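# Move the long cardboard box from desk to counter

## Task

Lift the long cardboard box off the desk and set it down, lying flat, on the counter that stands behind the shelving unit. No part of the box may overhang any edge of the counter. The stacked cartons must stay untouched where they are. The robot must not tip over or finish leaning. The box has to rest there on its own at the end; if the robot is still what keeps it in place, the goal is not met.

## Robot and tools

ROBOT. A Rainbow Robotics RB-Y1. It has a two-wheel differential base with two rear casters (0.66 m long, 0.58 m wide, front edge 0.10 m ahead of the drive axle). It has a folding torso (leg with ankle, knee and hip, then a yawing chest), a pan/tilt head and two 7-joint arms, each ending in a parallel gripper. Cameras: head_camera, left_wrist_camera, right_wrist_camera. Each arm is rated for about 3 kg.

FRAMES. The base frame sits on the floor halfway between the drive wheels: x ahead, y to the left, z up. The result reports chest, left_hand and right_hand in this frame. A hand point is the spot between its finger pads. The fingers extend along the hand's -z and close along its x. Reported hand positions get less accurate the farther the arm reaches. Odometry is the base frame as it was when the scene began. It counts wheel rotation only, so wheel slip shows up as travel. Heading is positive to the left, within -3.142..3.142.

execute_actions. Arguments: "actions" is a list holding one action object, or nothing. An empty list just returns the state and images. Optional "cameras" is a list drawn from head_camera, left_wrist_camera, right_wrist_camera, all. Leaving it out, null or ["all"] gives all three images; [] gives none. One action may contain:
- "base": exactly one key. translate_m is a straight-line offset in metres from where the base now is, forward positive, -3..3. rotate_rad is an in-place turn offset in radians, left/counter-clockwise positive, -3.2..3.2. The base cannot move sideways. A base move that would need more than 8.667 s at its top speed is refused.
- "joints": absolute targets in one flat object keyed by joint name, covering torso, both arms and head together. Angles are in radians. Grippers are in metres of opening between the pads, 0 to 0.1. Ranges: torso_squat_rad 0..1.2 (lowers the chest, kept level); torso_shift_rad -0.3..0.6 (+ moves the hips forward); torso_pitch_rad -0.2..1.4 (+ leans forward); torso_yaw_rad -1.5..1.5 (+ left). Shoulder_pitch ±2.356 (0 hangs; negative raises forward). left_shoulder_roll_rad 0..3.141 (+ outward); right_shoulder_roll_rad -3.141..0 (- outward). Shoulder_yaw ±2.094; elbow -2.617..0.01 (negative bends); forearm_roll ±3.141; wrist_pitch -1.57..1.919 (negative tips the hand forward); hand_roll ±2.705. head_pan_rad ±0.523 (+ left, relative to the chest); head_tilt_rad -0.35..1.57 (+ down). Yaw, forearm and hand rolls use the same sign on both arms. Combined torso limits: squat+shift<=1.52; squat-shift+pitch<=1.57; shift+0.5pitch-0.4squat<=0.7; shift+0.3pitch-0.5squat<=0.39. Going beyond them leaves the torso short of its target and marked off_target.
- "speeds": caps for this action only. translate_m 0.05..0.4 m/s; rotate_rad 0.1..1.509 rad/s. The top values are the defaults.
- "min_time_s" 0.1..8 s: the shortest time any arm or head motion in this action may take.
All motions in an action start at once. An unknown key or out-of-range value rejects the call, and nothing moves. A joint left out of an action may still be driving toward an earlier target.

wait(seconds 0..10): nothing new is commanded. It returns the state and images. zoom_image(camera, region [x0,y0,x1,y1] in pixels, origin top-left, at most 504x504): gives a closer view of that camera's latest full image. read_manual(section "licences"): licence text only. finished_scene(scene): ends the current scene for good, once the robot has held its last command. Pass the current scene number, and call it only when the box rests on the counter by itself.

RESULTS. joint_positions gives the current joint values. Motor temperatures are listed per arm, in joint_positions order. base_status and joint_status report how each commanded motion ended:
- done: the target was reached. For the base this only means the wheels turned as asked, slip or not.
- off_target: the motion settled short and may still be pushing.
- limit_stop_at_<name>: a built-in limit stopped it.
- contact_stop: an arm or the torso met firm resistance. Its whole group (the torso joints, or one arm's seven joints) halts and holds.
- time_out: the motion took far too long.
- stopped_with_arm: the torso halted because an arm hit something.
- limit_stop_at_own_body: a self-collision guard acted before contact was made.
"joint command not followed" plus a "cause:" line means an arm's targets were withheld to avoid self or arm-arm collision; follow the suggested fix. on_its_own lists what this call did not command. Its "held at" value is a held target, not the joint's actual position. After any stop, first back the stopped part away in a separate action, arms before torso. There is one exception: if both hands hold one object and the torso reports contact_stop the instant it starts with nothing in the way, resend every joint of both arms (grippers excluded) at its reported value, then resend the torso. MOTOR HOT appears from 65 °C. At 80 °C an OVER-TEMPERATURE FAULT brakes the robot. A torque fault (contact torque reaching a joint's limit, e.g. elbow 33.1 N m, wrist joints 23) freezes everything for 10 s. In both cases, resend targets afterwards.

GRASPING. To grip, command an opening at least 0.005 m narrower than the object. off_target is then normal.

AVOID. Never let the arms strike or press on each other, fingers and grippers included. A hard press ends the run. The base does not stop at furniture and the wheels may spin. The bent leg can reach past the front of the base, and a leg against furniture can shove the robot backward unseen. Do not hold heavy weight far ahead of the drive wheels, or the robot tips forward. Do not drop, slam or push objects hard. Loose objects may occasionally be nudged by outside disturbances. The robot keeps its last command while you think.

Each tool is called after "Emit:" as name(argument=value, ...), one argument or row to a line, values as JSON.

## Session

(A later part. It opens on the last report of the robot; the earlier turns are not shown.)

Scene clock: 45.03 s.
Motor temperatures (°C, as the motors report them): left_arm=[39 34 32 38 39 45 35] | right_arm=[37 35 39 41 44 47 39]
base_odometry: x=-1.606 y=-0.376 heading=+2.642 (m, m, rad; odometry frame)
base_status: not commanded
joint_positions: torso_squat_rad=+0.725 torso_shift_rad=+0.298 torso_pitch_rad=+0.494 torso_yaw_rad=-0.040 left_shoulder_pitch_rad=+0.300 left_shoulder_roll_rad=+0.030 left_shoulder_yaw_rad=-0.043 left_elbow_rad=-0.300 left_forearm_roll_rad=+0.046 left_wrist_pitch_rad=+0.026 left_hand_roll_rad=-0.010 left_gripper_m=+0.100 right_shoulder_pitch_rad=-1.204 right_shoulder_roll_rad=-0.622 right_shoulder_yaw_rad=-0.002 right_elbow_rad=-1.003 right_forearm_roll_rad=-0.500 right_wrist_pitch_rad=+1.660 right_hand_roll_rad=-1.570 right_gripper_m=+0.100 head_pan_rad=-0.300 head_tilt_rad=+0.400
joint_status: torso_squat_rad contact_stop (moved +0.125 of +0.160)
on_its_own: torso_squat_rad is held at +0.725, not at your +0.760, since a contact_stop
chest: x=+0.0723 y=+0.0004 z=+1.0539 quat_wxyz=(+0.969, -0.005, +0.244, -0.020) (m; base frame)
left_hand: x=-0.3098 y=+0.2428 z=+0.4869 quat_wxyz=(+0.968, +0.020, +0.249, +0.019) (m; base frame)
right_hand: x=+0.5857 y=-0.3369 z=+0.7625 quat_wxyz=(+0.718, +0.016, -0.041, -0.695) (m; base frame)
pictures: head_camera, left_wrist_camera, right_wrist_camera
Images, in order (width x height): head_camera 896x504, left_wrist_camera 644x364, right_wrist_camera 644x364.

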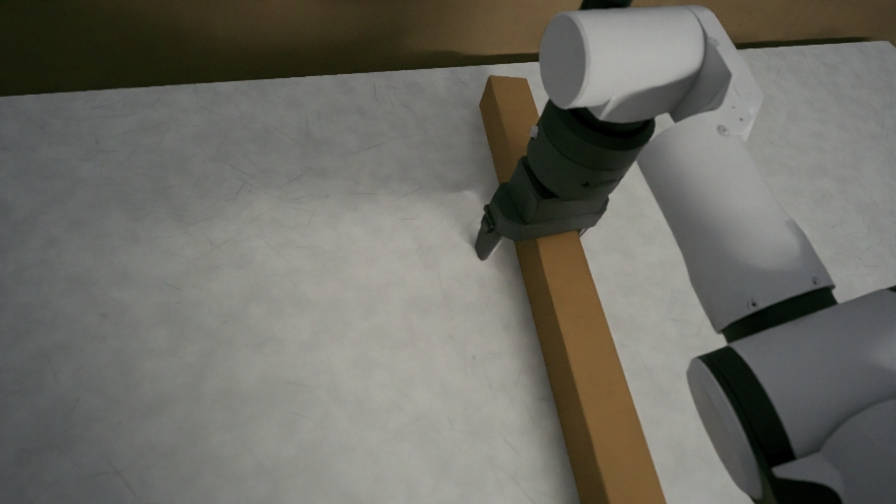

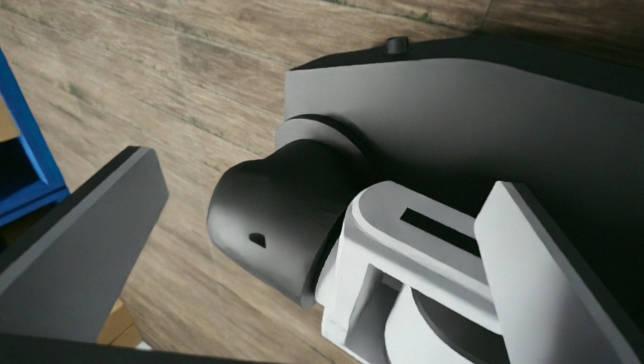

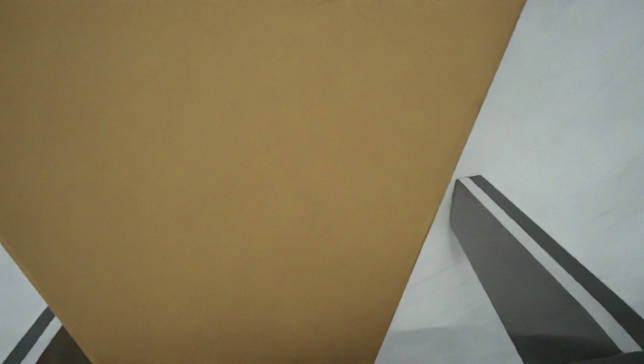

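Emit:
execute_actions(
  actions=[
    {"joints":{"torso_squat_rad":0.705}},
  ],
  cameras=[],
)

Emit:
execute_actions(
  actions=[
    {"joints":{"right_gripper_m":0.03}},
  ],
  cameras=[],
)

Emit:
execute_actions(
  actions=[
    {"joints":{"torso_squat_rad":0.3,"head_tilt_rad":0.2}},
  ],
)

Scene clock: 45.77 s.
Motor temperatures (°C, as the motors report them): left_arm=[39 34 32 38 39 45 35] | right_arm=[37 35 39 41 44 47 39]
base_odometry: x=-1.606 y=-0.376 heading=+2.642 (m, m, rad; odometry frame)
base_status: not commanded
joint_positions: torso_squat_rad=+0.705 torso_shift_rad=+0.298 torso_pitch_rad=+0.496 torso_yaw_rad=-0.040 left_shoulder_pitch_rad=+0.300 left_shoulder_roll_rad=+0.030 left_shoulder_yaw_rad=-0.043 left_elbow_rad=-0.300 left_forearm_roll_rad=+0.046 left_wrist_pitch_rad=+0.026 left_hand_roll_rad=-0.010 left_gripper_m=+0.100 right_shoulder_pitch_rad=-1.201 right_shoulder_roll_rad=-0.620 right_shoulder_yaw_rad=+0.000 right_elbow_rad=-1.000 right_forearm_roll_rad=-0.500 right_wrist_pitch_rad=+1.660 right_hand_roll_rad=-1.570 right_gripper_m=+0.100 head_pan_rad=-0.300 head_tilt_rad=+0.400
joint_status: all done
chest: x=+0.0759 y=+0.0002 z=+1.0623 quat_wxyz=(+0.969, -0.005, +0.245, -0.020) (m; base frame)
left_hand: x=-0.3073 y=+0.2429 z=+0.4961 quat_wxyz=(+0.968, +0.020, +0.250, +0.019) (m; base frame)
right_hand: x=+0.5866 y=-0.3372 z=+0.7670 quat_wxyz=(+0.718, +0.013, -0.038, -0.695) (m; base frame)
pictures: none
No camera images: the call's "cameras" was empty. Leave "cameras" out to get every camera's image.

Scene clock: 46.97 s.
Motor temperatures (°C, as the motors report them): left_arm=[39 34 32 38 39 45 35] | right_arm=[37 35 39 41 44 47 39]
base_odometry: x=-1.606 y=-0.376 heading=+2.642 (m, m, rad; odometry frame)
base_status: not commanded
joint_positions: torso_squat_rad=+0.705 torso_shift_rad=+0.298 torso_pitch_rad=+0.496 torso_yaw_rad=-0.040 left_shoulder_pitch_rad=+0.300 left_shoulder_roll_rad=+0.030 left_shoulder_yaw_rad=-0.043 left_elbow_rad=-0.300 left_forearm_roll_rad=+0.046 left_wrist_pitch_rad=+0.026 left_hand_roll_rad=-0.010 left_gripper_m=+0.100 right_shoulder_pitch_rad=-1.200 right_shoulder_roll_rad=-0.620 right_shoulder_yaw_rad=+0.000 right_elbow_rad=-1.000 right_forearm_roll_rad=-0.500 right_wrist_pitch_rad=+1.660 right_hand_roll_rad=-1.570 right_gripper_m=+0.055 head_pan_rad=-0.300 head_tilt_rad=+0.400
joint_status: right_gripper_m off_target (ended at +0.055, target +0.030)
chest: x=+0.0759 y=+0.0002 z=+1.0623 quat_wxyz=(+0.969, -0.005, +0.245, -0.020) (m; base frame)
left_hand: x=-0.3073 y=+0.2429 z=+0.4961 quat_wxyz=(+0.968, +0.020, +0.250, +0.019) (m; base frame)
right_hand: x=+0.5866 y=-0.3372 z=+0.7670 quat_wxyz=(+0.718, +0.013, -0.038, -0.695) (m; base frame)
pictures: none
No camera images: the call's "cameras" was empty. Leave "cameras" out to get every camera's image.

Scene clock: 49.20 s.
Motor temperatures (°C, as the motors report them): left_arm=[39 34 32 38 39 45 35] | right_arm=[37 35 39 41 44 47 39]
base_odometry: x=-1.606 y=-0.376 heading=+2.642 (m, m, rad; odometry frame)
base_status: not commanded
joint_positions: torso_squat_rad=+0.300 torso_shift_rad=+0.298 torso_pitch_rad=+0.496 torso_yaw_rad=-0.040 left_shoulder_pitch_rad=+0.300 left_shoulder_roll_rad=+0.030 left_shoulder_yaw_rad=-0.043 left_elbow_rad=-0.300 left_forearm_roll_rad=+0.046 left_wrist_pitch_rad=+0.026 left_hand_roll_rad=-0.010 left_gripper_m=+0.100 right_shoulder_pitch_rad=-1.200 right_shoulder_roll_rad=-0.620 right_shoulder_yaw_rad=+0.000 right_elbow_rad=-1.000 right_forearm_roll_rad=-0.500 right_wrist_pitch_rad=+1.660 right_hand_roll_rad=-1.570 right_gripper_m=+0.055 head_pan_rad=-0.300 head_tilt_rad=+0.200
joint_status: all done
chest: x=+0.1158 y=+0.0002 z=+1.1918 quat_wxyz=(+0.969, -0.005, +0.245, -0.020) (m; base frame)
left_hand: x=-0.2675 y=+0.2429 z=+0.6257 quat_wxyz=(+0.968, +0.021, +0.250, +0.019) (m; base frame)
right_hand: x=+0.6264 y=-0.3371 z=+0.8964 quat_wxyz=(+0.718, +0.013, -0.038, -0.695) (m; base frame)
pictures: head_camera, left_wrist_camera, right_wrist_camera
Images, in order (width x height): head_camera 896x504, left_wrist_camera 644x364, right_wrist_camera 644x364.

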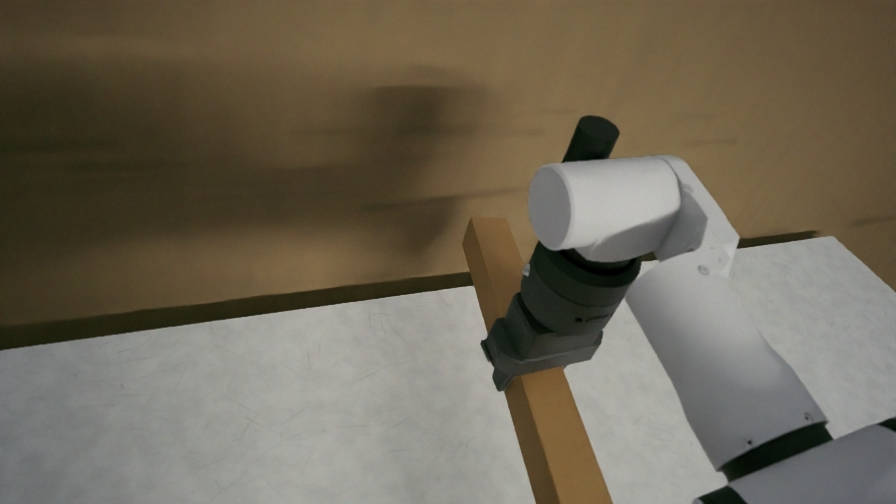

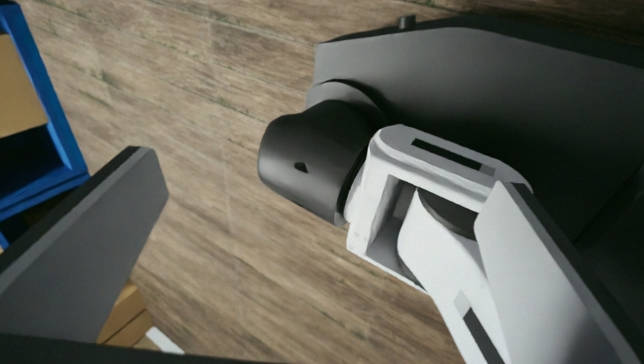

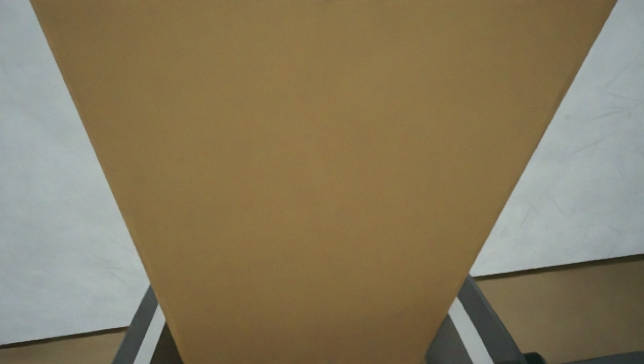

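Emit:
execute_actions(
  actions=[
    {"base":{"translate_m":-0.9}},
  ],
  cameras=[],
)

Emit:
execute_actions(
  actions=[
    {"base":{"rotate_rad":2.2},"speeds":{"rotate_rad":0.7},"joints":{"head_pan_rad":0,"head_tilt_rad":0.0}},
  ],
  cameras=["head_camera"],
)

Scene clock: 53.27 s.
Motor temperatures (°C, as the motors report them): left_arm=[39 34 32 38 39 45 35] | right_arm=[37 35 39 41 44 47 39]
base_odometry: x=-0.816 y=-0.807 heading=+2.643 (m, m, rad; odometry frame)
base_status: done
joint_positions: torso_squat_rad=+0.300 torso_shift_rad=+0.298 torso_pitch_rad=+0.496 torso_yaw_rad=-0.040 left_shoulder_pitch_rad=+0.300 left_shoulder_roll_rad=+0.030 left_shoulder_yaw_rad=-0.043 left_elbow_rad=-0.300 left_forearm_roll_rad=+0.046 left_wrist_pitch_rad=+0.026 left_hand_roll_rad=-0.010 left_gripper_m=+0.100 right_shoulder_pitch_rad=-1.200 right_shoulder_roll_rad=-0.620 right_shoulder_yaw_rad=+0.000 right_elbow_rad=-1.000 right_forearm_roll_rad=-0.500 right_wrist_pitch_rad=+1.660 right_hand_roll_rad=-1.570 right_gripper_m=+0.055 head_pan_rad=-0.300 head_tilt_rad=+0.200
joint_status: not commanded
chest: x=+0.1158 y=+0.0002 z=+1.1919 quat_wxyz=(+0.969, -0.005, +0.245, -0.020) (m; base frame)
left_hand: x=-0.2675 y=+0.2429 z=+0.6258 quat_wxyz=(+0.968, +0.021, +0.250, +0.019) (m; base frame)
right_hand: x=+0.6263 y=-0.3371 z=+0.8964 quat_wxyz=(+0.718, +0.013, -0.038, -0.695) (m; base frame)
pictures: none
No camera images: the call's "cameras" was empty. Leave "cameras" out to get every camera's image.

Scene clock: 58.13 s.
Motor temperatures (°C, as the motors report them): left_arm=[39 35 32 38 39 45 35] | right_arm=[37 35 39 41 44 47 39]
base_odometry: x=-0.816 y=-0.807 heading=-1.441 (m, m, rad; odometry frame)
base_status: done
joint_positions: torso_squat_rad=+0.300 torso_shift_rad=+0.298 torso_pitch_rad=+0.496 torso_yaw_rad=-0.040 left_shoulder_pitch_rad=+0.300 left_shoulder_roll_rad=+0.030 left_shoulder_yaw_rad=-0.043 left_elbow_rad=-0.300 left_forearm_roll_rad=+0.046 left_wrist_pitch_rad=+0.026 left_hand_roll_rad=-0.010 left_gripper_m=+0.100 right_shoulder_pitch_rad=-1.200 right_shoulder_roll_rad=-0.620 right_shoulder_yaw_rad=+0.000 right_elbow_rad=-1.000 right_forearm_roll_rad=-0.500 right_wrist_pitch_rad=+1.660 right_hand_roll_rad=-1.570 right_gripper_m=+0.055 head_pan_rad=+0.000 head_tilt_rad=+0.000
joint_status: all done
chest: x=+0.1158 y=+0.0002 z=+1.1919 quat_wxyz=(+0.969, -0.005, +0.245, -0.020) (m; base frame)
left_hand: x=-0.2675 y=+0.2429 z=+0.6258 quat_wxyz=(+0.968, +0.021, +0.250, +0.019) (m; base frame)
right_hand: x=+0.6263 y=-0.3371 z=+0.8963 quat_wxyz=(+0.718, +0.013, -0.038, -0.695) (m; base frame)
pictures: head_camera
Images, in order (width x height): head_camera 896x504.

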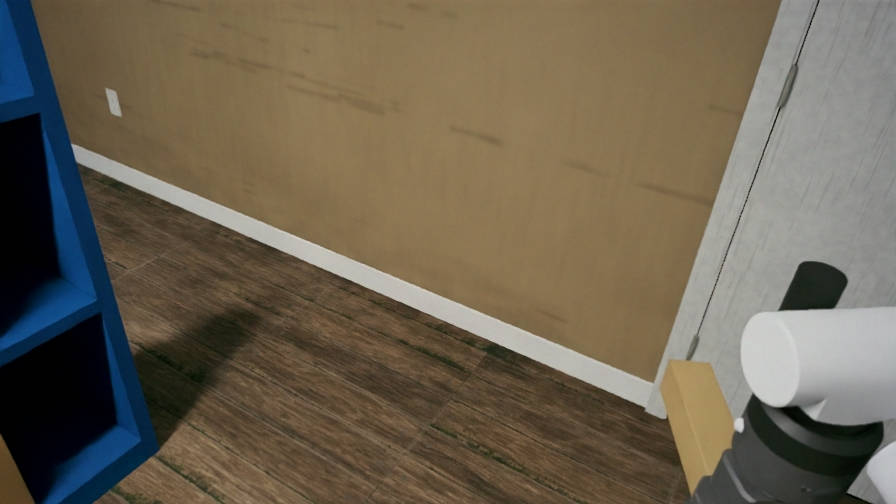

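Emit:
execute_actions(
  actions=[
    {"base":{"rotate_rad":2.49},"speeds":{"rotate_rad":0.8}},
  ],
  cameras=[],
)

Emit:
execute_actions(
  actions=[
    {"base":{"translate_m":-1.12}},
  ],
  cameras=[],
)

Emit:
execute_actions(
  actions=[
    {"base":{"rotate_rad":-1.57},"speeds":{"rotate_rad":0.6},"joints":{"head_tilt_rad":-0.1}},
  ],
  cameras=["head_camera"],
)

Scene clock: 63.83 s.
Motor temperatures (°C, as the motors report them): left_arm=[39 35 32 38 39 45 35] | right_arm=[37 35 39 41 44 47 39]
base_odometry: x=-0.816 y=-0.807 heading=+1.049 (m, m, rad; odometry frame)
base_status: done
joint_positions: torso_squat_rad=+0.300 torso_shift_rad=+0.298 torso_pitch_rad=+0.496 torso_yaw_rad=-0.040 left_shoulder_pitch_rad=+0.300 left_shoulder_roll_rad=+0.030 left_shoulder_yaw_rad=-0.043 left_elbow_rad=-0.300 left_forearm_roll_rad=+0.046 left_wrist_pitch_rad=+0.026 left_hand_roll_rad=-0.010 left_gripper_m=+0.100 right_shoulder_pitch_rad=-1.200 right_shoulder_roll_rad=-0.620 right_shoulder_yaw_rad=+0.000 right_elbow_rad=-1.000 right_forearm_roll_rad=-0.500 right_wrist_pitch_rad=+1.660 right_hand_roll_rad=-1.570 right_gripper_m=+0.055 head_pan_rad=+0.000 head_tilt_rad=+0.000
joint_status: not commanded
chest: x=+0.1158 y=+0.0001 z=+1.1919 quat_wxyz=(+0.969, -0.005, +0.245, -0.020) (m; base frame)
left_hand: x=-0.2675 y=+0.2429 z=+0.6258 quat_wxyz=(+0.968, +0.021, +0.250, +0.019) (m; base frame)
right_hand: x=+0.6263 y=-0.3371 z=+0.8963 quat_wxyz=(+0.718, +0.013, -0.038, -0.695) (m; base frame)
pictures: none
No camera images: the call's "cameras" was empty. Leave "cameras" out to get every camera's image.

Scene clock: 68.43 s.
Motor temperatures (°C, as the motors report them): left_arm=[39 35 32 38 39 45 35] | right_arm=[37 35 39 41 44 47 39]
base_odometry: x=-1.375 y=-1.778 heading=+1.049 (m, m, rad; odometry frame)
base_status: done
joint_positions: torso_squat_rad=+0.300 torso_shift_rad=+0.298 torso_pitch_rad=+0.496 torso_yaw_rad=-0.040 left_shoulder_pitch_rad=+0.300 left_shoulder_roll_rad=+0.030 left_shoulder_yaw_rad=-0.043 left_elbow_rad=-0.300 left_forearm_roll_rad=+0.046 left_wrist_pitch_rad=+0.026 left_hand_roll_rad=-0.010 left_gripper_m=+0.100 right_shoulder_pitch_rad=-1.200 right_shoulder_roll_rad=-0.620 right_shoulder_yaw_rad=+0.000 right_elbow_rad=-1.000 right_forearm_roll_rad=-0.500 right_wrist_pitch_rad=+1.660 right_hand_roll_rad=-1.570 right_gripper_m=+0.055 head_pan_rad=+0.000 head_tilt_rad=+0.000
joint_status: not commanded
chest: x=+0.1158 y=+0.0001 z=+1.1919 quat_wxyz=(+0.969, -0.005, +0.245, -0.020) (m; base frame)
left_hand: x=-0.2675 y=+0.2429 z=+0.6258 quat_wxyz=(+0.968, +0.021, +0.250, +0.019) (m; base frame)
right_hand: x=+0.6263 y=-0.3372 z=+0.8963 quat_wxyz=(+0.718, +0.013, -0.038, -0.695) (m; base frame)
pictures: none
No camera images: the call's "cameras" was empty. Leave "cameras" out to get every camera's image.

Scene clock: 72.60 s.
Motor temperatures (°C, as the motors report them): left_arm=[39 35 32 38 39 45 35] | right_arm=[37 35 39 41 44 47 39]
base_odometry: x=-1.375 y=-1.778 heading=-0.521 (m, m, rad; odometry frame)
base_status: done
joint_positions: torso_squat_rad=+0.300 torso_shift_rad=+0.298 torso_pitch_rad=+0.496 torso_yaw_rad=-0.040 left_shoulder_pitch_rad=+0.300 left_shoulder_roll_rad=+0.030 left_shoulder_yaw_rad=-0.043 left_elbow_rad=-0.300 left_forearm_roll_rad=+0.046 left_wrist_pitch_rad=+0.026 left_hand_roll_rad=-0.010 left_gripper_m=+0.100 right_shoulder_pitch_rad=-1.200 right_shoulder_roll_rad=-0.620 right_shoulder_yaw_rad=+0.000 right_elbow_rad=-1.000 right_forearm_roll_rad=-0.500 right_wrist_pitch_rad=+1.660 right_hand_roll_rad=-1.570 right_gripper_m=+0.055 head_pan_rad=+0.000 head_tilt_rad=-0.100
joint_status: all done
chest: x=+0.1158 y=+0.0001 z=+1.1919 quat_wxyz=(+0.969, -0.005, +0.245, -0.020) (m; base frame)
left_hand: x=-0.2675 y=+0.2429 z=+0.6258 quat_wxyz=(+0.968, +0.021, +0.250, +0.019) (m; base frame)
right_hand: x=+0.6263 y=-0.3371 z=+0.8963 quat_wxyz=(+0.718, +0.013, -0.038, -0.695) (m; base frame)
pictures: head_camera
Images, in order (width x height): head_camera 896x504.

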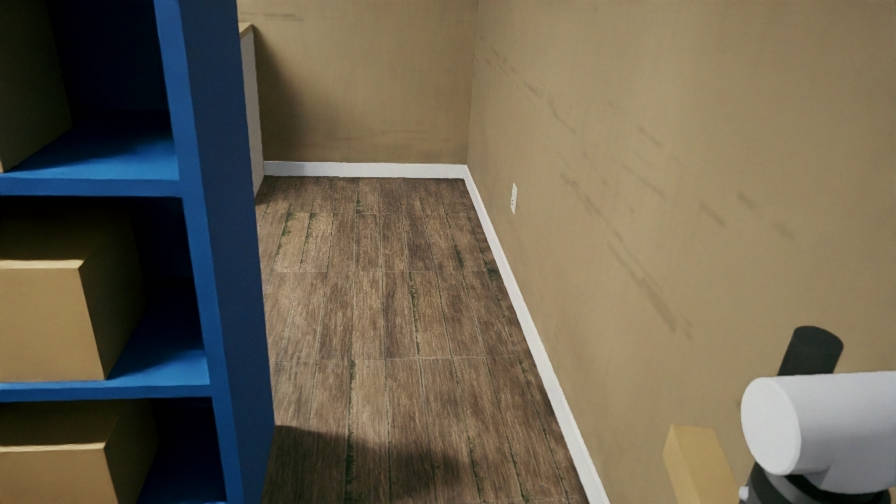

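Emit:
execute_actions(
  actions=[
    {"base":{"rotate_rad":0.15}},
  ],
  cameras=[],
)

Emit:
execute_actions(
  actions=[
    {"base":{"translate_m":1.3}},
  ],
  cameras=[],
)

Emit:
execute_actions(
  actions=[
    {"base":{"rotate_rad":-0.11},"joints":{"head_pan_rad":0.2}},
  ],
  cameras=["head_camera"],
)

Scene clock: 74.20 s.
Motor temperatures (°C, as the motors report them): left_arm=[39 35 32 38 39 45 35] | right_arm=[37 35 39 41 44 47 39]
base_odometry: x=-1.375 y=-1.778 heading=-0.371 (m, m, rad; odometry frame)
base_status: done
joint_positions: torso_squat_rad=+0.300 torso_shift_rad=+0.298 torso_pitch_rad=+0.496 torso_yaw_rad=-0.040 left_shoulder_pitch_rad=+0.300 left_shoulder_roll_rad=+0.030 left_shoulder_yaw_rad=-0.043 left_elbow_rad=-0.300 left_forearm_roll_rad=+0.046 left_wrist_pitch_rad=+0.026 left_hand_roll_rad=-0.010 left_gripper_m=+0.100 right_shoulder_pitch_rad=-1.200 right_shoulder_roll_rad=-0.620 right_shoulder_yaw_rad=+0.000 right_elbow_rad=-1.000 right_forearm_roll_rad=-0.500 right_wrist_pitch_rad=+1.660 right_hand_roll_rad=-1.570 right_gripper_m=+0.055 head_pan_rad=+0.000 head_tilt_rad=-0.100
joint_status: not commanded
chest: x=+0.1158 y=+0.0002 z=+1.1919 quat_wxyz=(+0.969, -0.005, +0.245, -0.020) (m; base frame)
left_hand: x=-0.2675 y=+0.2429 z=+0.6258 quat_wxyz=(+0.968, +0.021, +0.250, +0.019) (m; base frame)
right_hand: x=+0.6263 y=-0.3371 z=+0.8963 quat_wxyz=(+0.718, +0.013, -0.038, -0.695) (m; base frame)
pictures: none
No camera images: the call's "cameras" was empty. Leave "cameras" out to get every camera's image.

Scene clock: 79.03 s.
Motor temperatures (°C, as the motors report them): left_arm=[39 35 32 38 39 45 35] | right_arm=[37 35 39 41 44 47 39]
base_odometry: x=-0.164 y=-2.250 heading=-0.373 (m, m, rad; odometry frame)
base_status: done
joint_positions: torso_squat_rad=+0.300 torso_shift_rad=+0.297 torso_pitch_rad=+0.494 torso_yaw_rad=-0.041 left_shoulder_pitch_rad=+0.300 left_shoulder_roll_rad=+0.030 left_shoulder_yaw_rad=-0.043 left_elbow_rad=-0.300 left_forearm_roll_rad=+0.046 left_wrist_pitch_rad=+0.026 left_hand_roll_rad=-0.010 left_gripper_m=+0.100 right_shoulder_pitch_rad=-1.200 right_shoulder_roll_rad=-0.620 right_shoulder_yaw_rad=+0.000 right_elbow_rad=-1.000 right_forearm_roll_rad=-0.500 right_wrist_pitch_rad=+1.660 right_hand_roll_rad=-1.570 right_gripper_m=+0.055 head_pan_rad=+0.000 head_tilt_rad=-0.100
joint_status: not commanded
chest: x=+0.1147 y=-0.0031 z=+1.1922 quat_wxyz=(+0.969, -0.003, +0.245, -0.020) (m; base frame)
left_hand: x=-0.2674 y=+0.2427 z=+0.6266 quat_wxyz=(+0.968, +0.023, +0.249, +0.019) (m; base frame)
right_hand: x=+0.6252 y=-0.3397 z=+0.8958 quat_wxyz=(+0.717, +0.015, -0.037, -0.696) (m; base frame)
pictures: none
No camera images: the call's "cameras" was empty. Leave "cameras" out to get every camera's image.

Scene clock: 80.43 s.
Motor temperatures (°C, as the motors report them): left_arm=[39 35 32 38 39 45 35] | right_arm=[37 35 39 41 44 47 39]
base_odometry: x=-0.165 y=-2.250 heading=-0.484 (m, m, rad; odometry frame)
base_status: done
joint_positions: torso_squat_rad=+0.300 torso_shift_rad=+0.297 torso_pitch_rad=+0.493 torso_yaw_rad=-0.040 left_shoulder_pitch_rad=+0.300 left_shoulder_roll_rad=+0.030 left_shoulder_yaw_rad=-0.043 left_elbow_rad=-0.300 left_forearm_roll_rad=+0.046 left_wrist_pitch_rad=+0.026 left_hand_roll_rad=-0.010 left_gripper_m=+0.100 right_shoulder_pitch_rad=-1.200 right_shoulder_roll_rad=-0.620 right_shoulder_yaw_rad=+0.000 right_elbow_rad=-1.000 right_forearm_roll_rad=-0.500 right_wrist_pitch_rad=+1.660 right_hand_roll_rad=-1.570 right_gripper_m=+0.055 head_pan_rad=+0.200 head_tilt_rad=-0.100
joint_status: all done
chest: x=+0.1139 y=-0.0029 z=+1.1926 quat_wxyz=(+0.970, -0.003, +0.244, -0.020) (m; base frame)
left_hand: x=-0.2674 y=+0.2428 z=+0.6264 quat_wxyz=(+0.968, +0.023, +0.248, +0.019) (m; base frame)
right_hand: x=+0.6249 y=-0.3395 z=+0.8969 quat_wxyz=(+0.717, +0.015, -0.037, -0.696) (m; base frame)
pictures: head_camera
Images, in order (width x height): head_camera 896x504.

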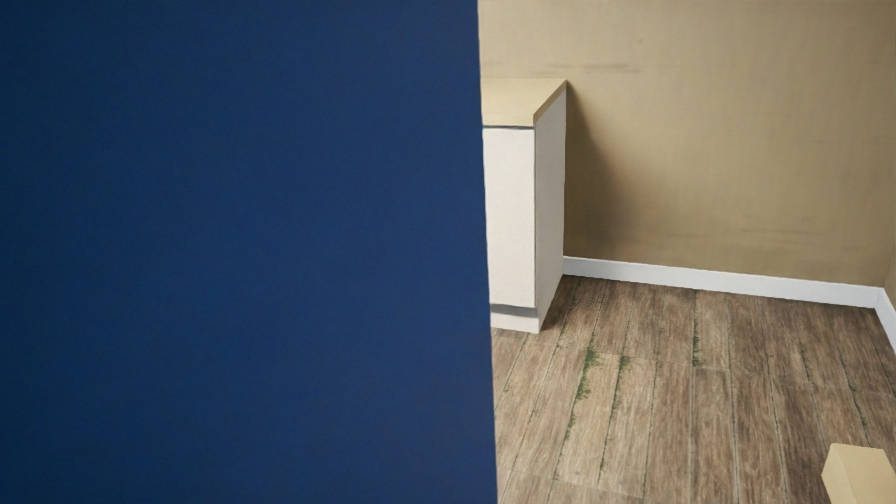

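Emit:
execute_actions(
  actions=[
    {"joints":{"head_pan_rad":0.45,"head_tilt_rad":0.5}},
  ],
)

Scene clock: 81.60 s.
Motor temperatures (°C, as the motors report them): left_arm=[39 35 32 38 39 45 35] | right_arm=[37 35 39 41 44 47 39]
base_odometry: x=-0.165 y=-2.250 heading=-0.484 (m, m, rad; odometry frame)
base_status: not commanded
joint_positions: torso_squat_rad=+0.300 torso_shift_rad=+0.297 torso_pitch_rad=+0.493 torso_yaw_rad=-0.040 left_shoulder_pitch_rad=+0.300 left_shoulder_roll_rad=+0.030 left_shoulder_yaw_rad=-0.043 left_elbow_rad=-0.300 left_forearm_roll_rad=+0.046 left_wrist_pitch_rad=+0.026 left_hand_roll_rad=-0.010 left_gripper_m=+0.100 right_shoulder_pitch_rad=-1.200 right_shoulder_roll_rad=-0.620 right_shoulder_yaw_rad=+0.000 right_elbow_rad=-1.000 right_forearm_roll_rad=-0.500 right_wrist_pitch_rad=+1.660 right_hand_roll_rad=-1.570 right_gripper_m=+0.055 head_pan_rad=+0.450 head_tilt_rad=+0.500
joint_status: all done
chest: x=+0.1139 y=-0.0029 z=+1.1926 quat_wxyz=(+0.970, -0.003, +0.244, -0.020) (m; base frame)
left_hand: x=-0.2674 y=+0.2428 z=+0.6264 quat_wxyz=(+0.968, +0.023, +0.248, +0.019) (m; base frame)
right_hand: x=+0.6249 y=-0.3395 z=+0.8969 quat_wxyz=(+0.717, +0.015, -0.037, -0.696) (m; base frame)
pictures: head_camera, left_wrist_camera, right_wrist_camera
Images, in order (width x height): head_camera 896x504, left_wrist_camera 644x364, right_wrist_camera 644x364.

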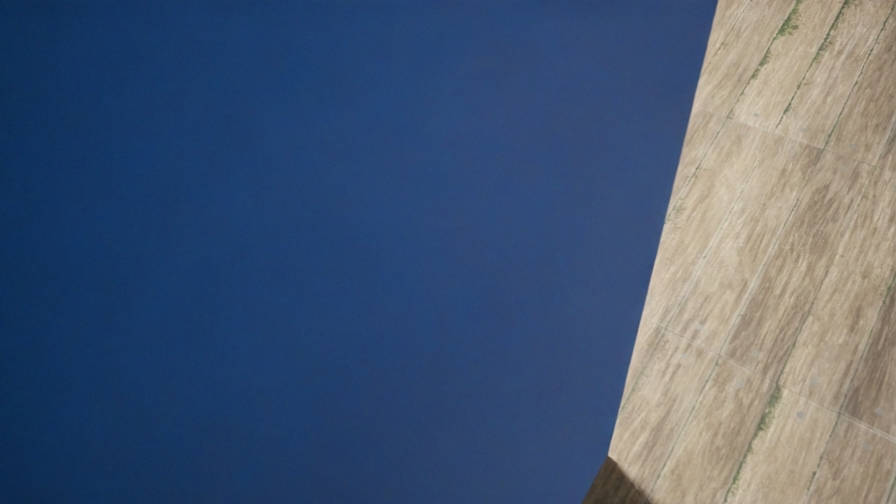

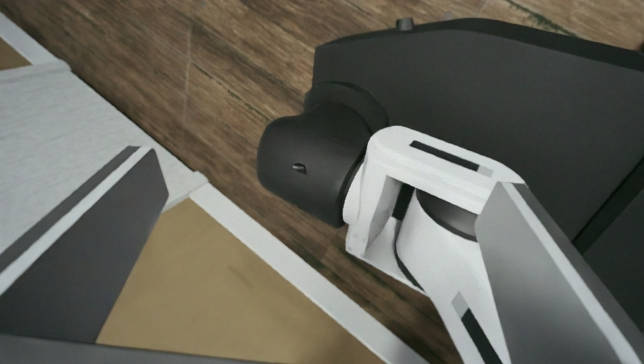

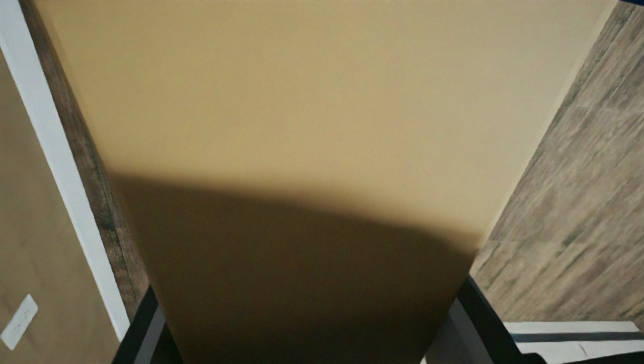

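Emit:
execute_actions(
  actions=[
    {"base":{"translate_m":-0.35},"joints":{"head_pan_rad":0.04,"head_tilt_rad":0.3}},
  ],
  cameras=["head_camera"],
)

Scene clock: 84.17 s.
Motor temperatures (°C, as the motors report them): left_arm=[39 35 32 38 39 45 35] | right_arm=[37 35 39 41 44 47 39]
base_odometry: x=-0.474 y=-2.087 heading=-0.484 (m, m, rad; odometry frame)
base_status: done
joint_positions: torso_squat_rad=+0.300 torso_shift_rad=+0.298 torso_pitch_rad=+0.496 torso_yaw_rad=-0.040 left_shoulder_pitch_rad=+0.300 left_shoulder_roll_rad=+0.031 left_shoulder_yaw_rad=-0.043 left_elbow_rad=-0.300 left_forearm_roll_rad=+0.046 left_wrist_pitch_rad=+0.026 left_hand_roll_rad=-0.010 left_gripper_m=+0.100 right_shoulder_pitch_rad=-1.200 right_shoulder_roll_rad=-0.620 right_shoulder_yaw_rad=+0.000 right_elbow_rad=-1.000 right_forearm_roll_rad=-0.500 right_wrist_pitch_rad=+1.660 right_hand_roll_rad=-1.570 right_gripper_m=+0.055 head_pan_rad=+0.040 head_tilt_rad=+0.300
joint_status: all done
chest: x=+0.1157 y=+0.0001 z=+1.1919 quat_wxyz=(+0.969, -0.005, +0.245, -0.020) (m; base frame)
left_hand: x=-0.2675 y=+0.2430 z=+0.6258 quat_wxyz=(+0.968, +0.021, +0.250, +0.019) (m; base frame)
right_hand: x=+0.6262 y=-0.3371 z=+0.8962 quat_wxyz=(+0.718, +0.013, -0.038, -0.695) (m; base frame)
pictures: head_camera
Images, in order (width x height): head_camera 896x504.

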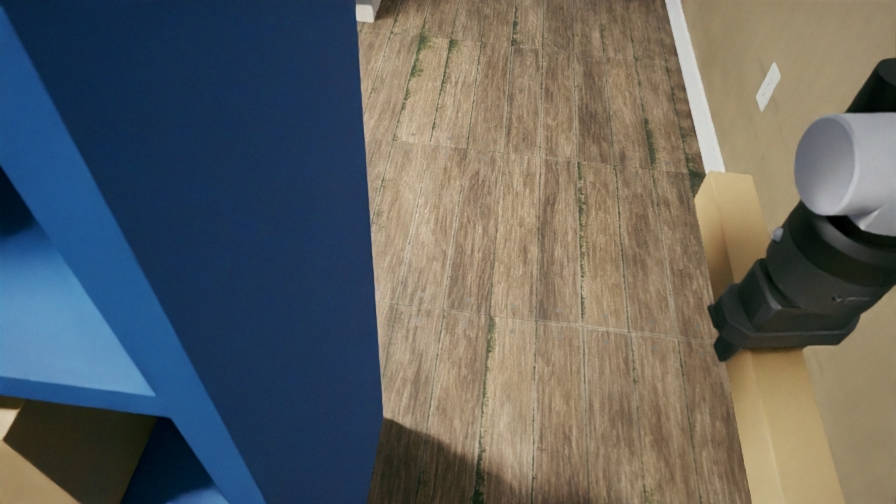

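Emit:
execute_actions(
  actions=[
    {"base":{"translate_m":-0.5}},
  ],
  cameras=[],
)

Emit:
execute_actions(
  actions=[
    {"base":{"rotate_rad":0.45}},
  ],
  cameras=[],
)

Emit:
execute_actions(
  actions=[
    {"base":{"translate_m":-0.6}},
  ],
  cameras=[],
)

Emit:
execute_actions(
  actions=[
    {"base":{"rotate_rad":-0.6},"joints":{"head_tilt_rad":0.1}},
  ],
  cameras=["head_camera"],
)

Scene clock: 87.27 s.
Motor temperatures (°C, as the motors report them): left_arm=[39 35 32 38 39 45 35] | right_arm=[37 35 39 41 44 47 39]
base_odometry: x=-0.917 y=-1.855 heading=-0.483 (m, m, rad; odometry frame)
base_status: done
joint_positions: torso_squat_rad=+0.300 torso_shift_rad=+0.298 torso_pitch_rad=+0.496 torso_yaw_rad=-0.040 left_shoulder_pitch_rad=+0.300 left_shoulder_roll_rad=+0.031 left_shoulder_yaw_rad=-0.043 left_elbow_rad=-0.300 left_forearm_roll_rad=+0.046 left_wrist_pitch_rad=+0.026 left_hand_roll_rad=-0.010 left_gripper_m=+0.100 right_shoulder_pitch_rad=-1.200 right_shoulder_roll_rad=-0.620 right_shoulder_yaw_rad=+0.000 right_elbow_rad=-1.000 right_forearm_roll_rad=-0.500 right_wrist_pitch_rad=+1.660 right_hand_roll_rad=-1.570 right_gripper_m=+0.055 head_pan_rad=+0.040 head_tilt_rad=+0.300
joint_status: not commanded
chest: x=+0.1158 y=+0.0001 z=+1.1919 quat_wxyz=(+0.969, -0.005, +0.245, -0.020) (m; base frame)
left_hand: x=-0.2675 y=+0.2430 z=+0.6258 quat_wxyz=(+0.968, +0.021, +0.250, +0.019) (m; base frame)
right_hand: x=+0.6262 y=-0.3371 z=+0.8962 quat_wxyz=(+0.718, +0.013, -0.038, -0.695) (m; base frame)
pictures: none
No camera images: the call's "cameras" was empty. Leave "cameras" out to get every camera's image.

Scene clock: 89.53 s.
Motor temperatures (°C, as the motors report them): left_arm=[39 35 32 38 39 45 35] | right_arm=[37 35 39 41 44 47 39]
base_odometry: x=-0.917 y=-1.855 heading=-0.034 (m, m, rad; odometry frame)
base_status: done
joint_positions: torso_squat_rad=+0.300 torso_shift_rad=+0.298 torso_pitch_rad=+0.496 torso_yaw_rad=-0.040 left_shoulder_pitch_rad=+0.300 left_shoulder_roll_rad=+0.031 left_shoulder_yaw_rad=-0.043 left_elbow_rad=-0.300 left_forearm_roll_rad=+0.046 left_wrist_pitch_rad=+0.026 left_hand_roll_rad=-0.010 left_gripper_m=+0.100 right_shoulder_pitch_rad=-1.200 right_shoulder_roll_rad=-0.620 right_shoulder_yaw_rad=+0.000 right_elbow_rad=-1.000 right_forearm_roll_rad=-0.500 right_wrist_pitch_rad=+1.660 right_hand_roll_rad=-1.570 right_gripper_m=+0.055 head_pan_rad=+0.040 head_tilt_rad=+0.300
joint_status: not commanded
chest: x=+0.1158 y=+0.0001 z=+1.1919 quat_wxyz=(+0.969, -0.005, +0.245, -0.020) (m; base frame)
left_hand: x=-0.2675 y=+0.2430 z=+0.6258 quat_wxyz=(+0.968, +0.021, +0.250, +0.019) (m; base frame)
right_hand: x=+0.6262 y=-0.3371 z=+0.8962 quat_wxyz=(+0.718, +0.013, -0.038, -0.695) (m; base frame)
pictures: none
No camera images: the call's "cameras" was empty. Leave "cameras" out to get every camera's image.

Scene clock: 95.67 s.
Motor temperatures (°C, as the motors report them): left_arm=[39 35 32 38 39 45 35] | right_arm=[37 35 39 41 44 47 39]
base_odometry: x=-1.480 y=-1.827 heading=-0.171 (m, m, rad; odometry frame)
base_status: translate_m time_out (by the wheels' count: -0.564 of -0.600)
joint_positions: torso_squat_rad=+0.300 torso_shift_rad=+0.298 torso_pitch_rad=+0.496 torso_yaw_rad=-0.040 left_shoulder_pitch_rad=+0.300 left_shoulder_roll_rad=+0.030 left_shoulder_yaw_rad=-0.043 left_elbow_rad=-0.300 left_forearm_roll_rad=+0.046 left_wrist_pitch_rad=+0.026 left_hand_roll_rad=-0.010 left_gripper_m=+0.100 right_shoulder_pitch_rad=-1.200 right_shoulder_roll_rad=-0.620 right_shoulder_yaw_rad=+0.000 right_elbow_rad=-1.000 right_forearm_roll_rad=-0.500 right_wrist_pitch_rad=+1.660 right_hand_roll_rad=-1.570 right_gripper_m=+0.055 head_pan_rad=+0.040 head_tilt_rad=+0.300
joint_status: not commanded
chest: x=+0.1158 y=+0.0001 z=+1.1919 quat_wxyz=(+0.969, -0.005, +0.245, -0.020) (m; base frame)
left_hand: x=-0.2675 y=+0.2429 z=+0.6258 quat_wxyz=(+0.968, +0.021, +0.250, +0.019) (m; base frame)
right_hand: x=+0.6262 y=-0.3371 z=+0.8961 quat_wxyz=(+0.718, +0.012, -0.038, -0.695) (m; base frame)
pictures: none
No camera images: the call's "cameras" was empty. Leave "cameras" out to get every camera's image.

not run: a stop came earlier in this reply.

Rear hit the wall.

Emit:
execute_actions(
  actions=[
    {"base":{"translate_m":0.08},"joints":{"head_tilt_rad":0.1}},
  ],
  cameras=["head_camera"],
)

Scene clock: 96.90 s.
Motor temperatures (°C, as the motors report them): left_arm=[39 35 32 38 39 45 35] | right_arm=[37 35 39 41 44 47 39]
base_odometry: x=-1.401 y=-1.840 heading=-0.172 (m, m, rad; odometry frame)
base_status: done
joint_positions: torso_squat_rad=+0.300 torso_shift_rad=+0.298 torso_pitch_rad=+0.496 torso_yaw_rad=-0.040 left_shoulder_pitch_rad=+0.300 left_shoulder_roll_rad=+0.030 left_shoulder_yaw_rad=-0.043 left_elbow_rad=-0.300 left_forearm_roll_rad=+0.046 left_wrist_pitch_rad=+0.026 left_hand_roll_rad=-0.010 left_gripper_m=+0.100 right_shoulder_pitch_rad=-1.200 right_shoulder_roll_rad=-0.620 right_shoulder_yaw_rad=+0.000 right_elbow_rad=-1.000 right_forearm_roll_rad=-0.500 right_wrist_pitch_rad=+1.660 right_hand_roll_rad=-1.570 right_gripper_m=+0.055 head_pan_rad=+0.040 head_tilt_rad=+0.100
joint_status: all done
chest: x=+0.1159 y=+0.0001 z=+1.1918 quat_wxyz=(+0.969, -0.005, +0.245, -0.020) (m; base frame)
left_hand: x=-0.2674 y=+0.2429 z=+0.6258 quat_wxyz=(+0.968, +0.021, +0.250, +0.019) (m; base frame)
right_hand: x=+0.6263 y=-0.3371 z=+0.8960 quat_wxyz=(+0.718, +0.012, -0.038, -0.695) (m; base frame)
pictures: head_camera
Images, in order (width x height): head_camera 896x504.

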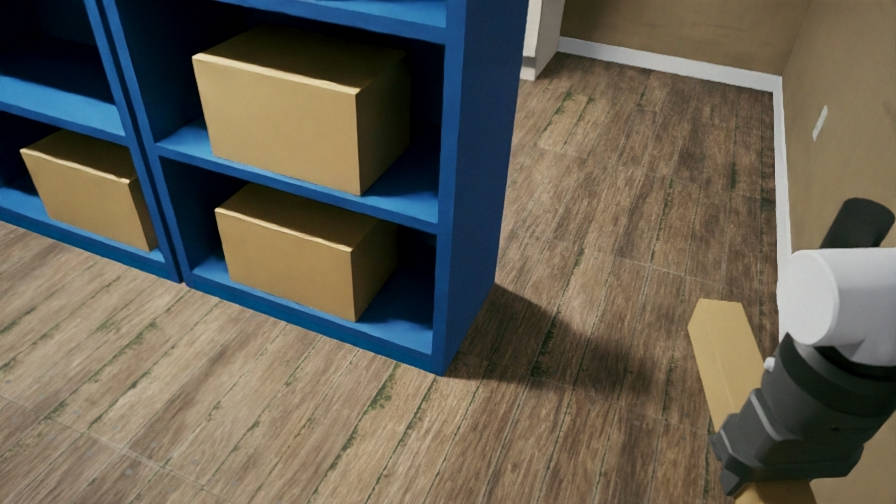

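Emit:
execute_actions(
  actions=[
    {"base":{"translate_m":0.55}},
  ],
  cameras=[],
)

Emit:
execute_actions(
  actions=[
    {"base":{"rotate_rad":-0.47}},
  ],
  cameras=["head_camera"],
)

Scene clock: 99.83 s.
Motor temperatures (°C, as the motors report them): left_arm=[39 35 32 38 39 45 35] | right_arm=[37 35 39 41 44 47 39]
base_odometry: x=-0.859 y=-1.934 heading=-0.172 (m, m, rad; odometry frame)
base_status: done
joint_positions: torso_squat_rad=+0.300 torso_shift_rad=+0.298 torso_pitch_rad=+0.496 torso_yaw_rad=-0.040 left_shoulder_pitch_rad=+0.300 left_shoulder_roll_rad=+0.030 left_shoulder_yaw_rad=-0.043 left_elbow_rad=-0.300 left_forearm_roll_rad=+0.046 left_wrist_pitch_rad=+0.026 left_hand_roll_rad=-0.010 left_gripper_m=+0.100 right_shoulder_pitch_rad=-1.200 right_shoulder_roll_rad=-0.620 right_shoulder_yaw_rad=+0.000 right_elbow_rad=-1.000 right_forearm_roll_rad=-0.500 right_wrist_pitch_rad=+1.660 right_hand_roll_rad=-1.570 right_gripper_m=+0.055 head_pan_rad=+0.040 head_tilt_rad=+0.100
joint_status: not commanded
chest: x=+0.1158 y=+0.0001 z=+1.1918 quat_wxyz=(+0.969, -0.005, +0.245, -0.020) (m; base frame)
left_hand: x=-0.2674 y=+0.2429 z=+0.6257 quat_wxyz=(+0.968, +0.021, +0.250, +0.019) (m; base frame)
right_hand: x=+0.6262 y=-0.3371 z=+0.8960 quat_wxyz=(+0.718, +0.012, -0.038, -0.695) (m; base frame)
pictures: none
No camera images: the call's "cameras" was empty. Leave "cameras" out to get every camera's image.

Scene clock: 102.13 s.
Motor temperatures (°C, as the motors report them): left_arm=[39 35 32 38 39 45 35] | right_arm=[37 35 39 41 44 47 39]
base_odometry: x=-0.859 y=-1.934 heading=-0.641 (m, m, rad; odometry frame)
base_status: done
joint_positions: torso_squat_rad=+0.300 torso_shift_rad=+0.298 torso_pitch_rad=+0.496 torso_yaw_rad=-0.040 left_shoulder_pitch_rad=+0.300 left_shoulder_roll_rad=+0.030 left_shoulder_yaw_rad=-0.043 left_elbow_rad=-0.300 left_forearm_roll_rad=+0.046 left_wrist_pitch_rad=+0.026 left_hand_roll_rad=-0.010 left_gripper_m=+0.100 right_shoulder_pitch_rad=-1.200 right_shoulder_roll_rad=-0.620 right_shoulder_yaw_rad=+0.000 right_elbow_rad=-1.000 right_forearm_roll_rad=-0.500 right_wrist_pitch_rad=+1.660 right_hand_roll_rad=-1.570 right_gripper_m=+0.055 head_pan_rad=+0.040 head_tilt_rad=+0.100
joint_status: not commanded
chest: x=+0.1158 y=+0.0001 z=+1.1918 quat_wxyz=(+0.969, -0.005, +0.245, -0.020) (m; base frame)
left_hand: x=-0.2674 y=+0.2429 z=+0.6257 quat_wxyz=(+0.968, +0.021, +0.250, +0.019) (m; base frame)
right_hand: x=+0.6262 y=-0.3371 z=+0.8960 quat_wxyz=(+0.718, +0.012, -0.038, -0.695) (m; base frame)
pictures: head_camera
Images, in order (width x height): head_camera 896x504.

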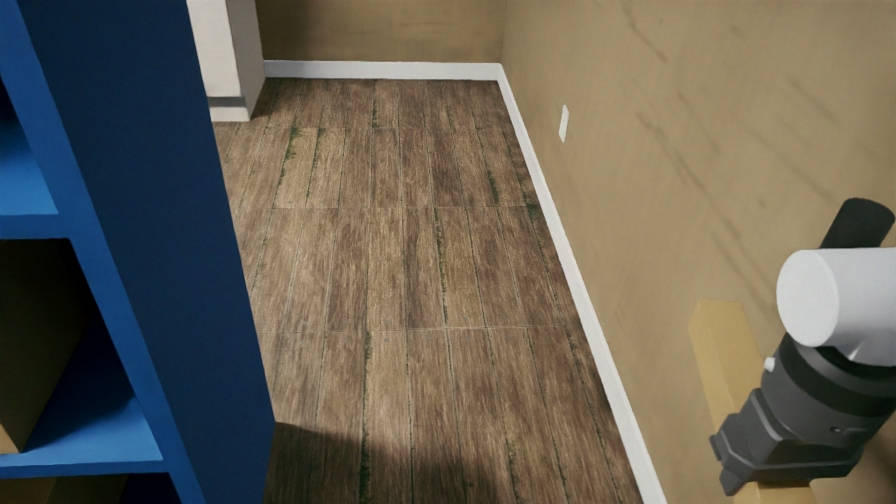

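Emit:
execute_actions(
  actions=[
    {"base":{"rotate_rad":0.09}},
  ],
  cameras=[],
)

Emit:
execute_actions(
  actions=[
    {"base":{"translate_m":1.0}},
  ],
)

Scene clock: 103.43 s.
Motor temperatures (°C, as the motors report them): left_arm=[39 35 32 38 39 45 35] | right_arm=[37 35 39 41 44 47 39]
base_odometry: x=-0.859 y=-1.934 heading=-0.552 (m, m, rad; odometry frame)
base_status: done
joint_positions: torso_squat_rad=+0.300 torso_shift_rad=+0.298 torso_pitch_rad=+0.496 torso_yaw_rad=-0.040 left_shoulder_pitch_rad=+0.300 left_shoulder_roll_rad=+0.030 left_shoulder_yaw_rad=-0.043 left_elbow_rad=-0.300 left_forearm_roll_rad=+0.046 left_wrist_pitch_rad=+0.026 left_hand_roll_rad=-0.010 left_gripper_m=+0.100 right_shoulder_pitch_rad=-1.200 right_shoulder_roll_rad=-0.620 right_shoulder_yaw_rad=+0.000 right_elbow_rad=-1.000 right_forearm_roll_rad=-0.500 right_wrist_pitch_rad=+1.660 right_hand_roll_rad=-1.570 right_gripper_m=+0.055 head_pan_rad=+0.040 head_tilt_rad=+0.100
joint_status: not commanded
chest: x=+0.1158 y=+0.0001 z=+1.1918 quat_wxyz=(+0.969, -0.005, +0.245, -0.020) (m; base frame)
left_hand: x=-0.2674 y=+0.2429 z=+0.6257 quat_wxyz=(+0.968, +0.021, +0.250, +0.019) (m; base frame)
right_hand: x=+0.6262 y=-0.3371 z=+0.8960 quat_wxyz=(+0.718, +0.012, -0.038, -0.695) (m; base frame)
pictures: none
No camera images: the call's "cameras" was empty. Leave "cameras" out to get every camera's image.

Scene clock: 107.90 s.
Motor temperatures (°C, as the motors report them): left_arm=[39 35 32 38 39 45 35] | right_arm=[37 35 39 41 44 47 39]
base_odometry: x=-0.008 y=-2.459 heading=-0.553 (m, m, rad; odometry frame)
base_status: done
joint_positions: torso_squat_rad=+0.300 torso_shift_rad=+0.298 torso_pitch_rad=+0.495 torso_yaw_rad=-0.040 left_shoulder_pitch_rad=+0.300 left_shoulder_roll_rad=+0.031 left_shoulder_yaw_rad=-0.043 left_elbow_rad=-0.300 left_forearm_roll_rad=+0.046 left_wrist_pitch_rad=+0.026 left_hand_roll_rad=-0.010 left_gripper_m=+0.100 right_shoulder_pitch_rad=-1.200 right_shoulder_roll_rad=-0.620 right_shoulder_yaw_rad=+0.000 right_elbow_rad=-1.000 right_forearm_roll_rad=-0.500 right_wrist_pitch_rad=+1.660 right_hand_roll_rad=-1.570 right_gripper_m=+0.055 head_pan_rad=+0.040 head_tilt_rad=+0.100
joint_status: not commanded
chest: x=+0.1152 y=-0.0029 z=+1.1921 quat_wxyz=(+0.969, -0.003, +0.245, -0.020) (m; base frame)
left_hand: x=-0.2673 y=+0.2428 z=+0.6267 quat_wxyz=(+0.968, +0.023, +0.249, +0.019) (m; base frame)
right_hand: x=+0.6255 y=-0.3395 z=+0.8953 quat_wxyz=(+0.717, +0.014, -0.037, -0.696) (m; base frame)
pictures: head_camera, left_wrist_camera, right_wrist_camera
Images, in order (width x height): head_camera 896x504, left_wrist_camera 644x364, right_wrist_camera 644x364.

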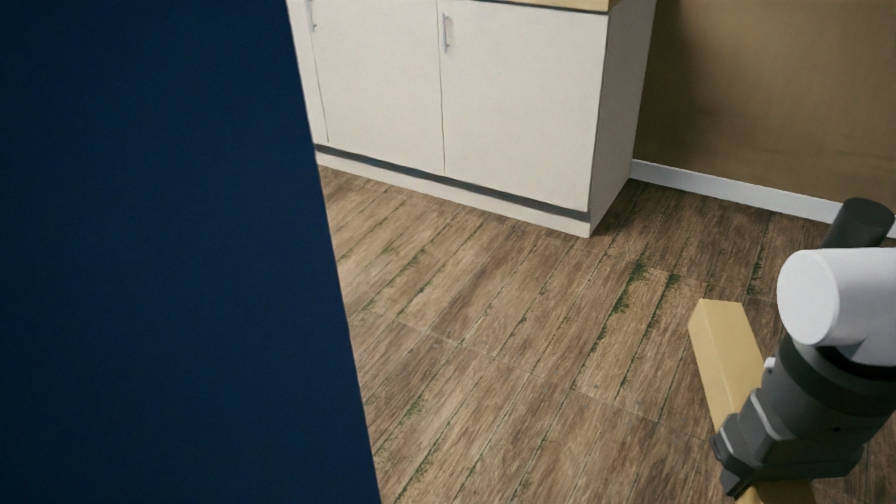

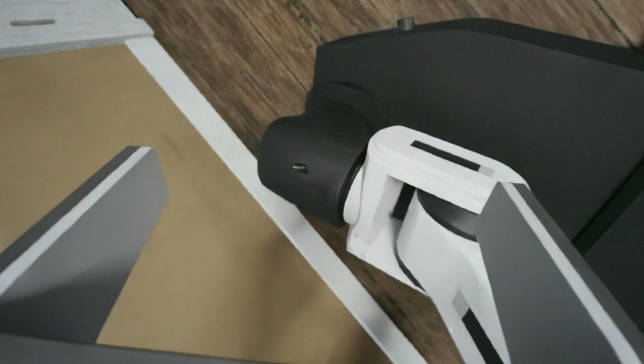

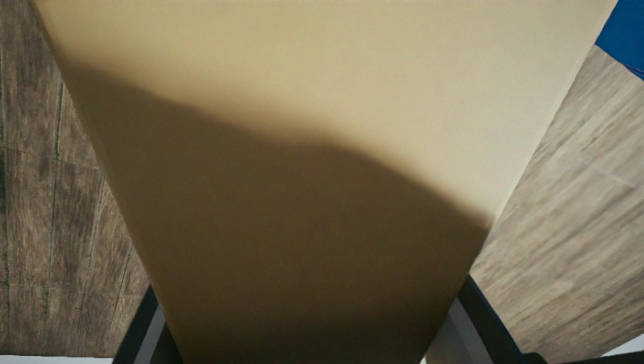

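Emit:
execute_actions(
  actions=[
    {"base":{"translate_m":-0.15}},
  ],
  cameras=[],
)

Emit:
execute_actions(
  actions=[
    {"base":{"rotate_rad":-0.75},"joints":{"head_tilt_rad":0.6,"head_pan_rad":0.3}},
  ],
)

Scene clock: 109.77 s.
Motor temperatures (°C, as the motors report them): left_arm=[39 35 32 38 39 45 35] | right_arm=[37 35 39 41 44 47 39]
base_odometry: x=-0.136 y=-2.380 heading=-0.554 (m, m, rad; odometry frame)
base_status: done
joint_positions: torso_squat_rad=+0.300 torso_shift_rad=+0.298 torso_pitch_rad=+0.494 torso_yaw_rad=-0.040 left_shoulder_pitch_rad=+0.299 left_shoulder_roll_rad=+0.031 left_shoulder_yaw_rad=-0.043 left_elbow_rad=-0.300 left_forearm_roll_rad=+0.046 left_wrist_pitch_rad=+0.026 left_hand_roll_rad=-0.010 left_gripper_m=+0.100 right_shoulder_pitch_rad=-1.200 right_shoulder_roll_rad=-0.620 right_shoulder_yaw_rad=+0.000 right_elbow_rad=-1.000 right_forearm_roll_rad=-0.500 right_wrist_pitch_rad=+1.660 right_hand_roll_rad=-1.570 right_gripper_m=+0.055 head_pan_rad=+0.040 head_tilt_rad=+0.100
joint_status: not commanded
chest: x=+0.1148 y=-0.0033 z=+1.1922 quat_wxyz=(+0.969, -0.002, +0.245, -0.020) (m; base frame)
left_hand: x=-0.2665 y=+0.2430 z=+0.6263 quat_wxyz=(+0.968, +0.023, +0.248, +0.019) (m; base frame)
right_hand: x=+0.6252 y=-0.3398 z=+0.8955 quat_wxyz=(+0.717, +0.015, -0.037, -0.696) (m; base frame)
pictures: none
No camera images: the call's "cameras" was empty. Leave "cameras" out to get every camera's image.

Scene clock: 112.57 s.
Motor temperatures (°C, as the motors report them): left_arm=[39 35 32 38 39 45 35] | right_arm=[37 36 39 41 44 47 39]
base_odometry: x=-0.136 y=-2.380 heading=-1.303 (m, m, rad; odometry frame)
base_status: done
joint_positions: torso_squat_rad=+0.300 torso_shift_rad=+0.298 torso_pitch_rad=+0.496 torso_yaw_rad=-0.040 left_shoulder_pitch_rad=+0.300 left_shoulder_roll_rad=+0.031 left_shoulder_yaw_rad=-0.043 left_elbow_rad=-0.300 left_forearm_roll_rad=+0.046 left_wrist_pitch_rad=+0.026 left_hand_roll_rad=-0.010 left_gripper_m=+0.100 right_shoulder_pitch_rad=-1.200 right_shoulder_roll_rad=-0.620 right_shoulder_yaw_rad=+0.000 right_elbow_rad=-1.000 right_forearm_roll_rad=-0.500 right_wrist_pitch_rad=+1.660 right_hand_roll_rad=-1.570 right_gripper_m=+0.055 head_pan_rad=+0.300 head_tilt_rad=+0.600
joint_status: all done
chest: x=+0.1158 y=+0.0001 z=+1.1919 quat_wxyz=(+0.969, -0.005, +0.245, -0.020) (m; base frame)
left_hand: x=-0.2675 y=+0.2430 z=+0.6258 quat_wxyz=(+0.968, +0.021, +0.250, +0.019) (m; base frame)
right_hand: x=+0.6263 y=-0.3370 z=+0.8961 quat_wxyz=(+0.718, +0.013, -0.038, -0.695) (m; base frame)
pictures: head_camera, left_wrist_camera, right_wrist_camera
Images, in order (width x height): head_camera 896x504, left_wrist_camera 644x364, right_wrist_camera 644x364.

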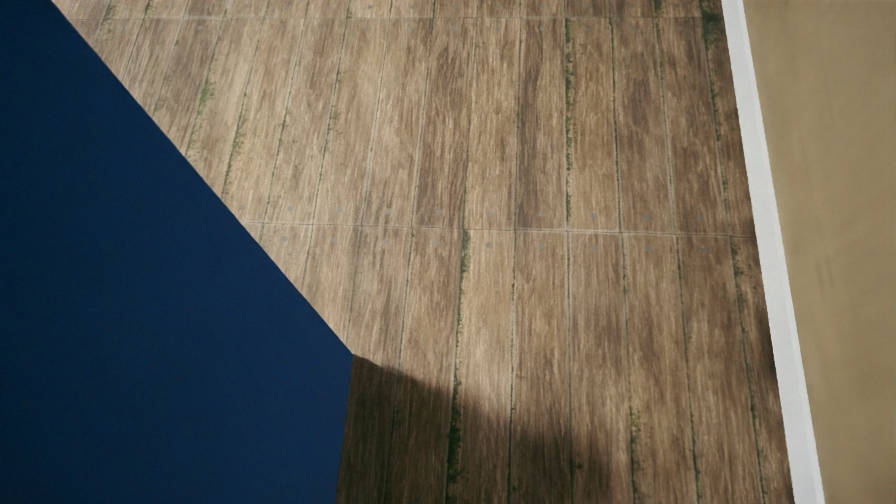

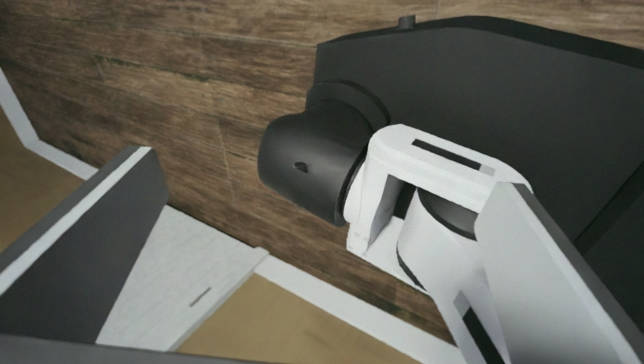

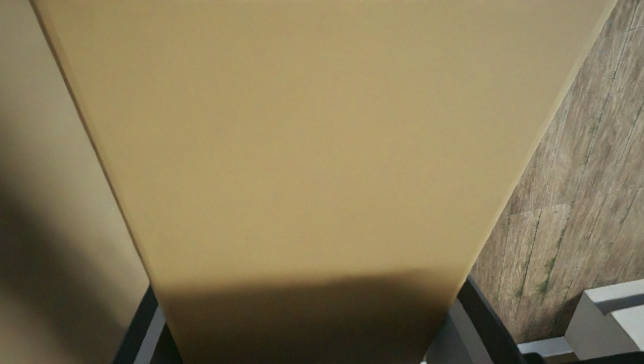

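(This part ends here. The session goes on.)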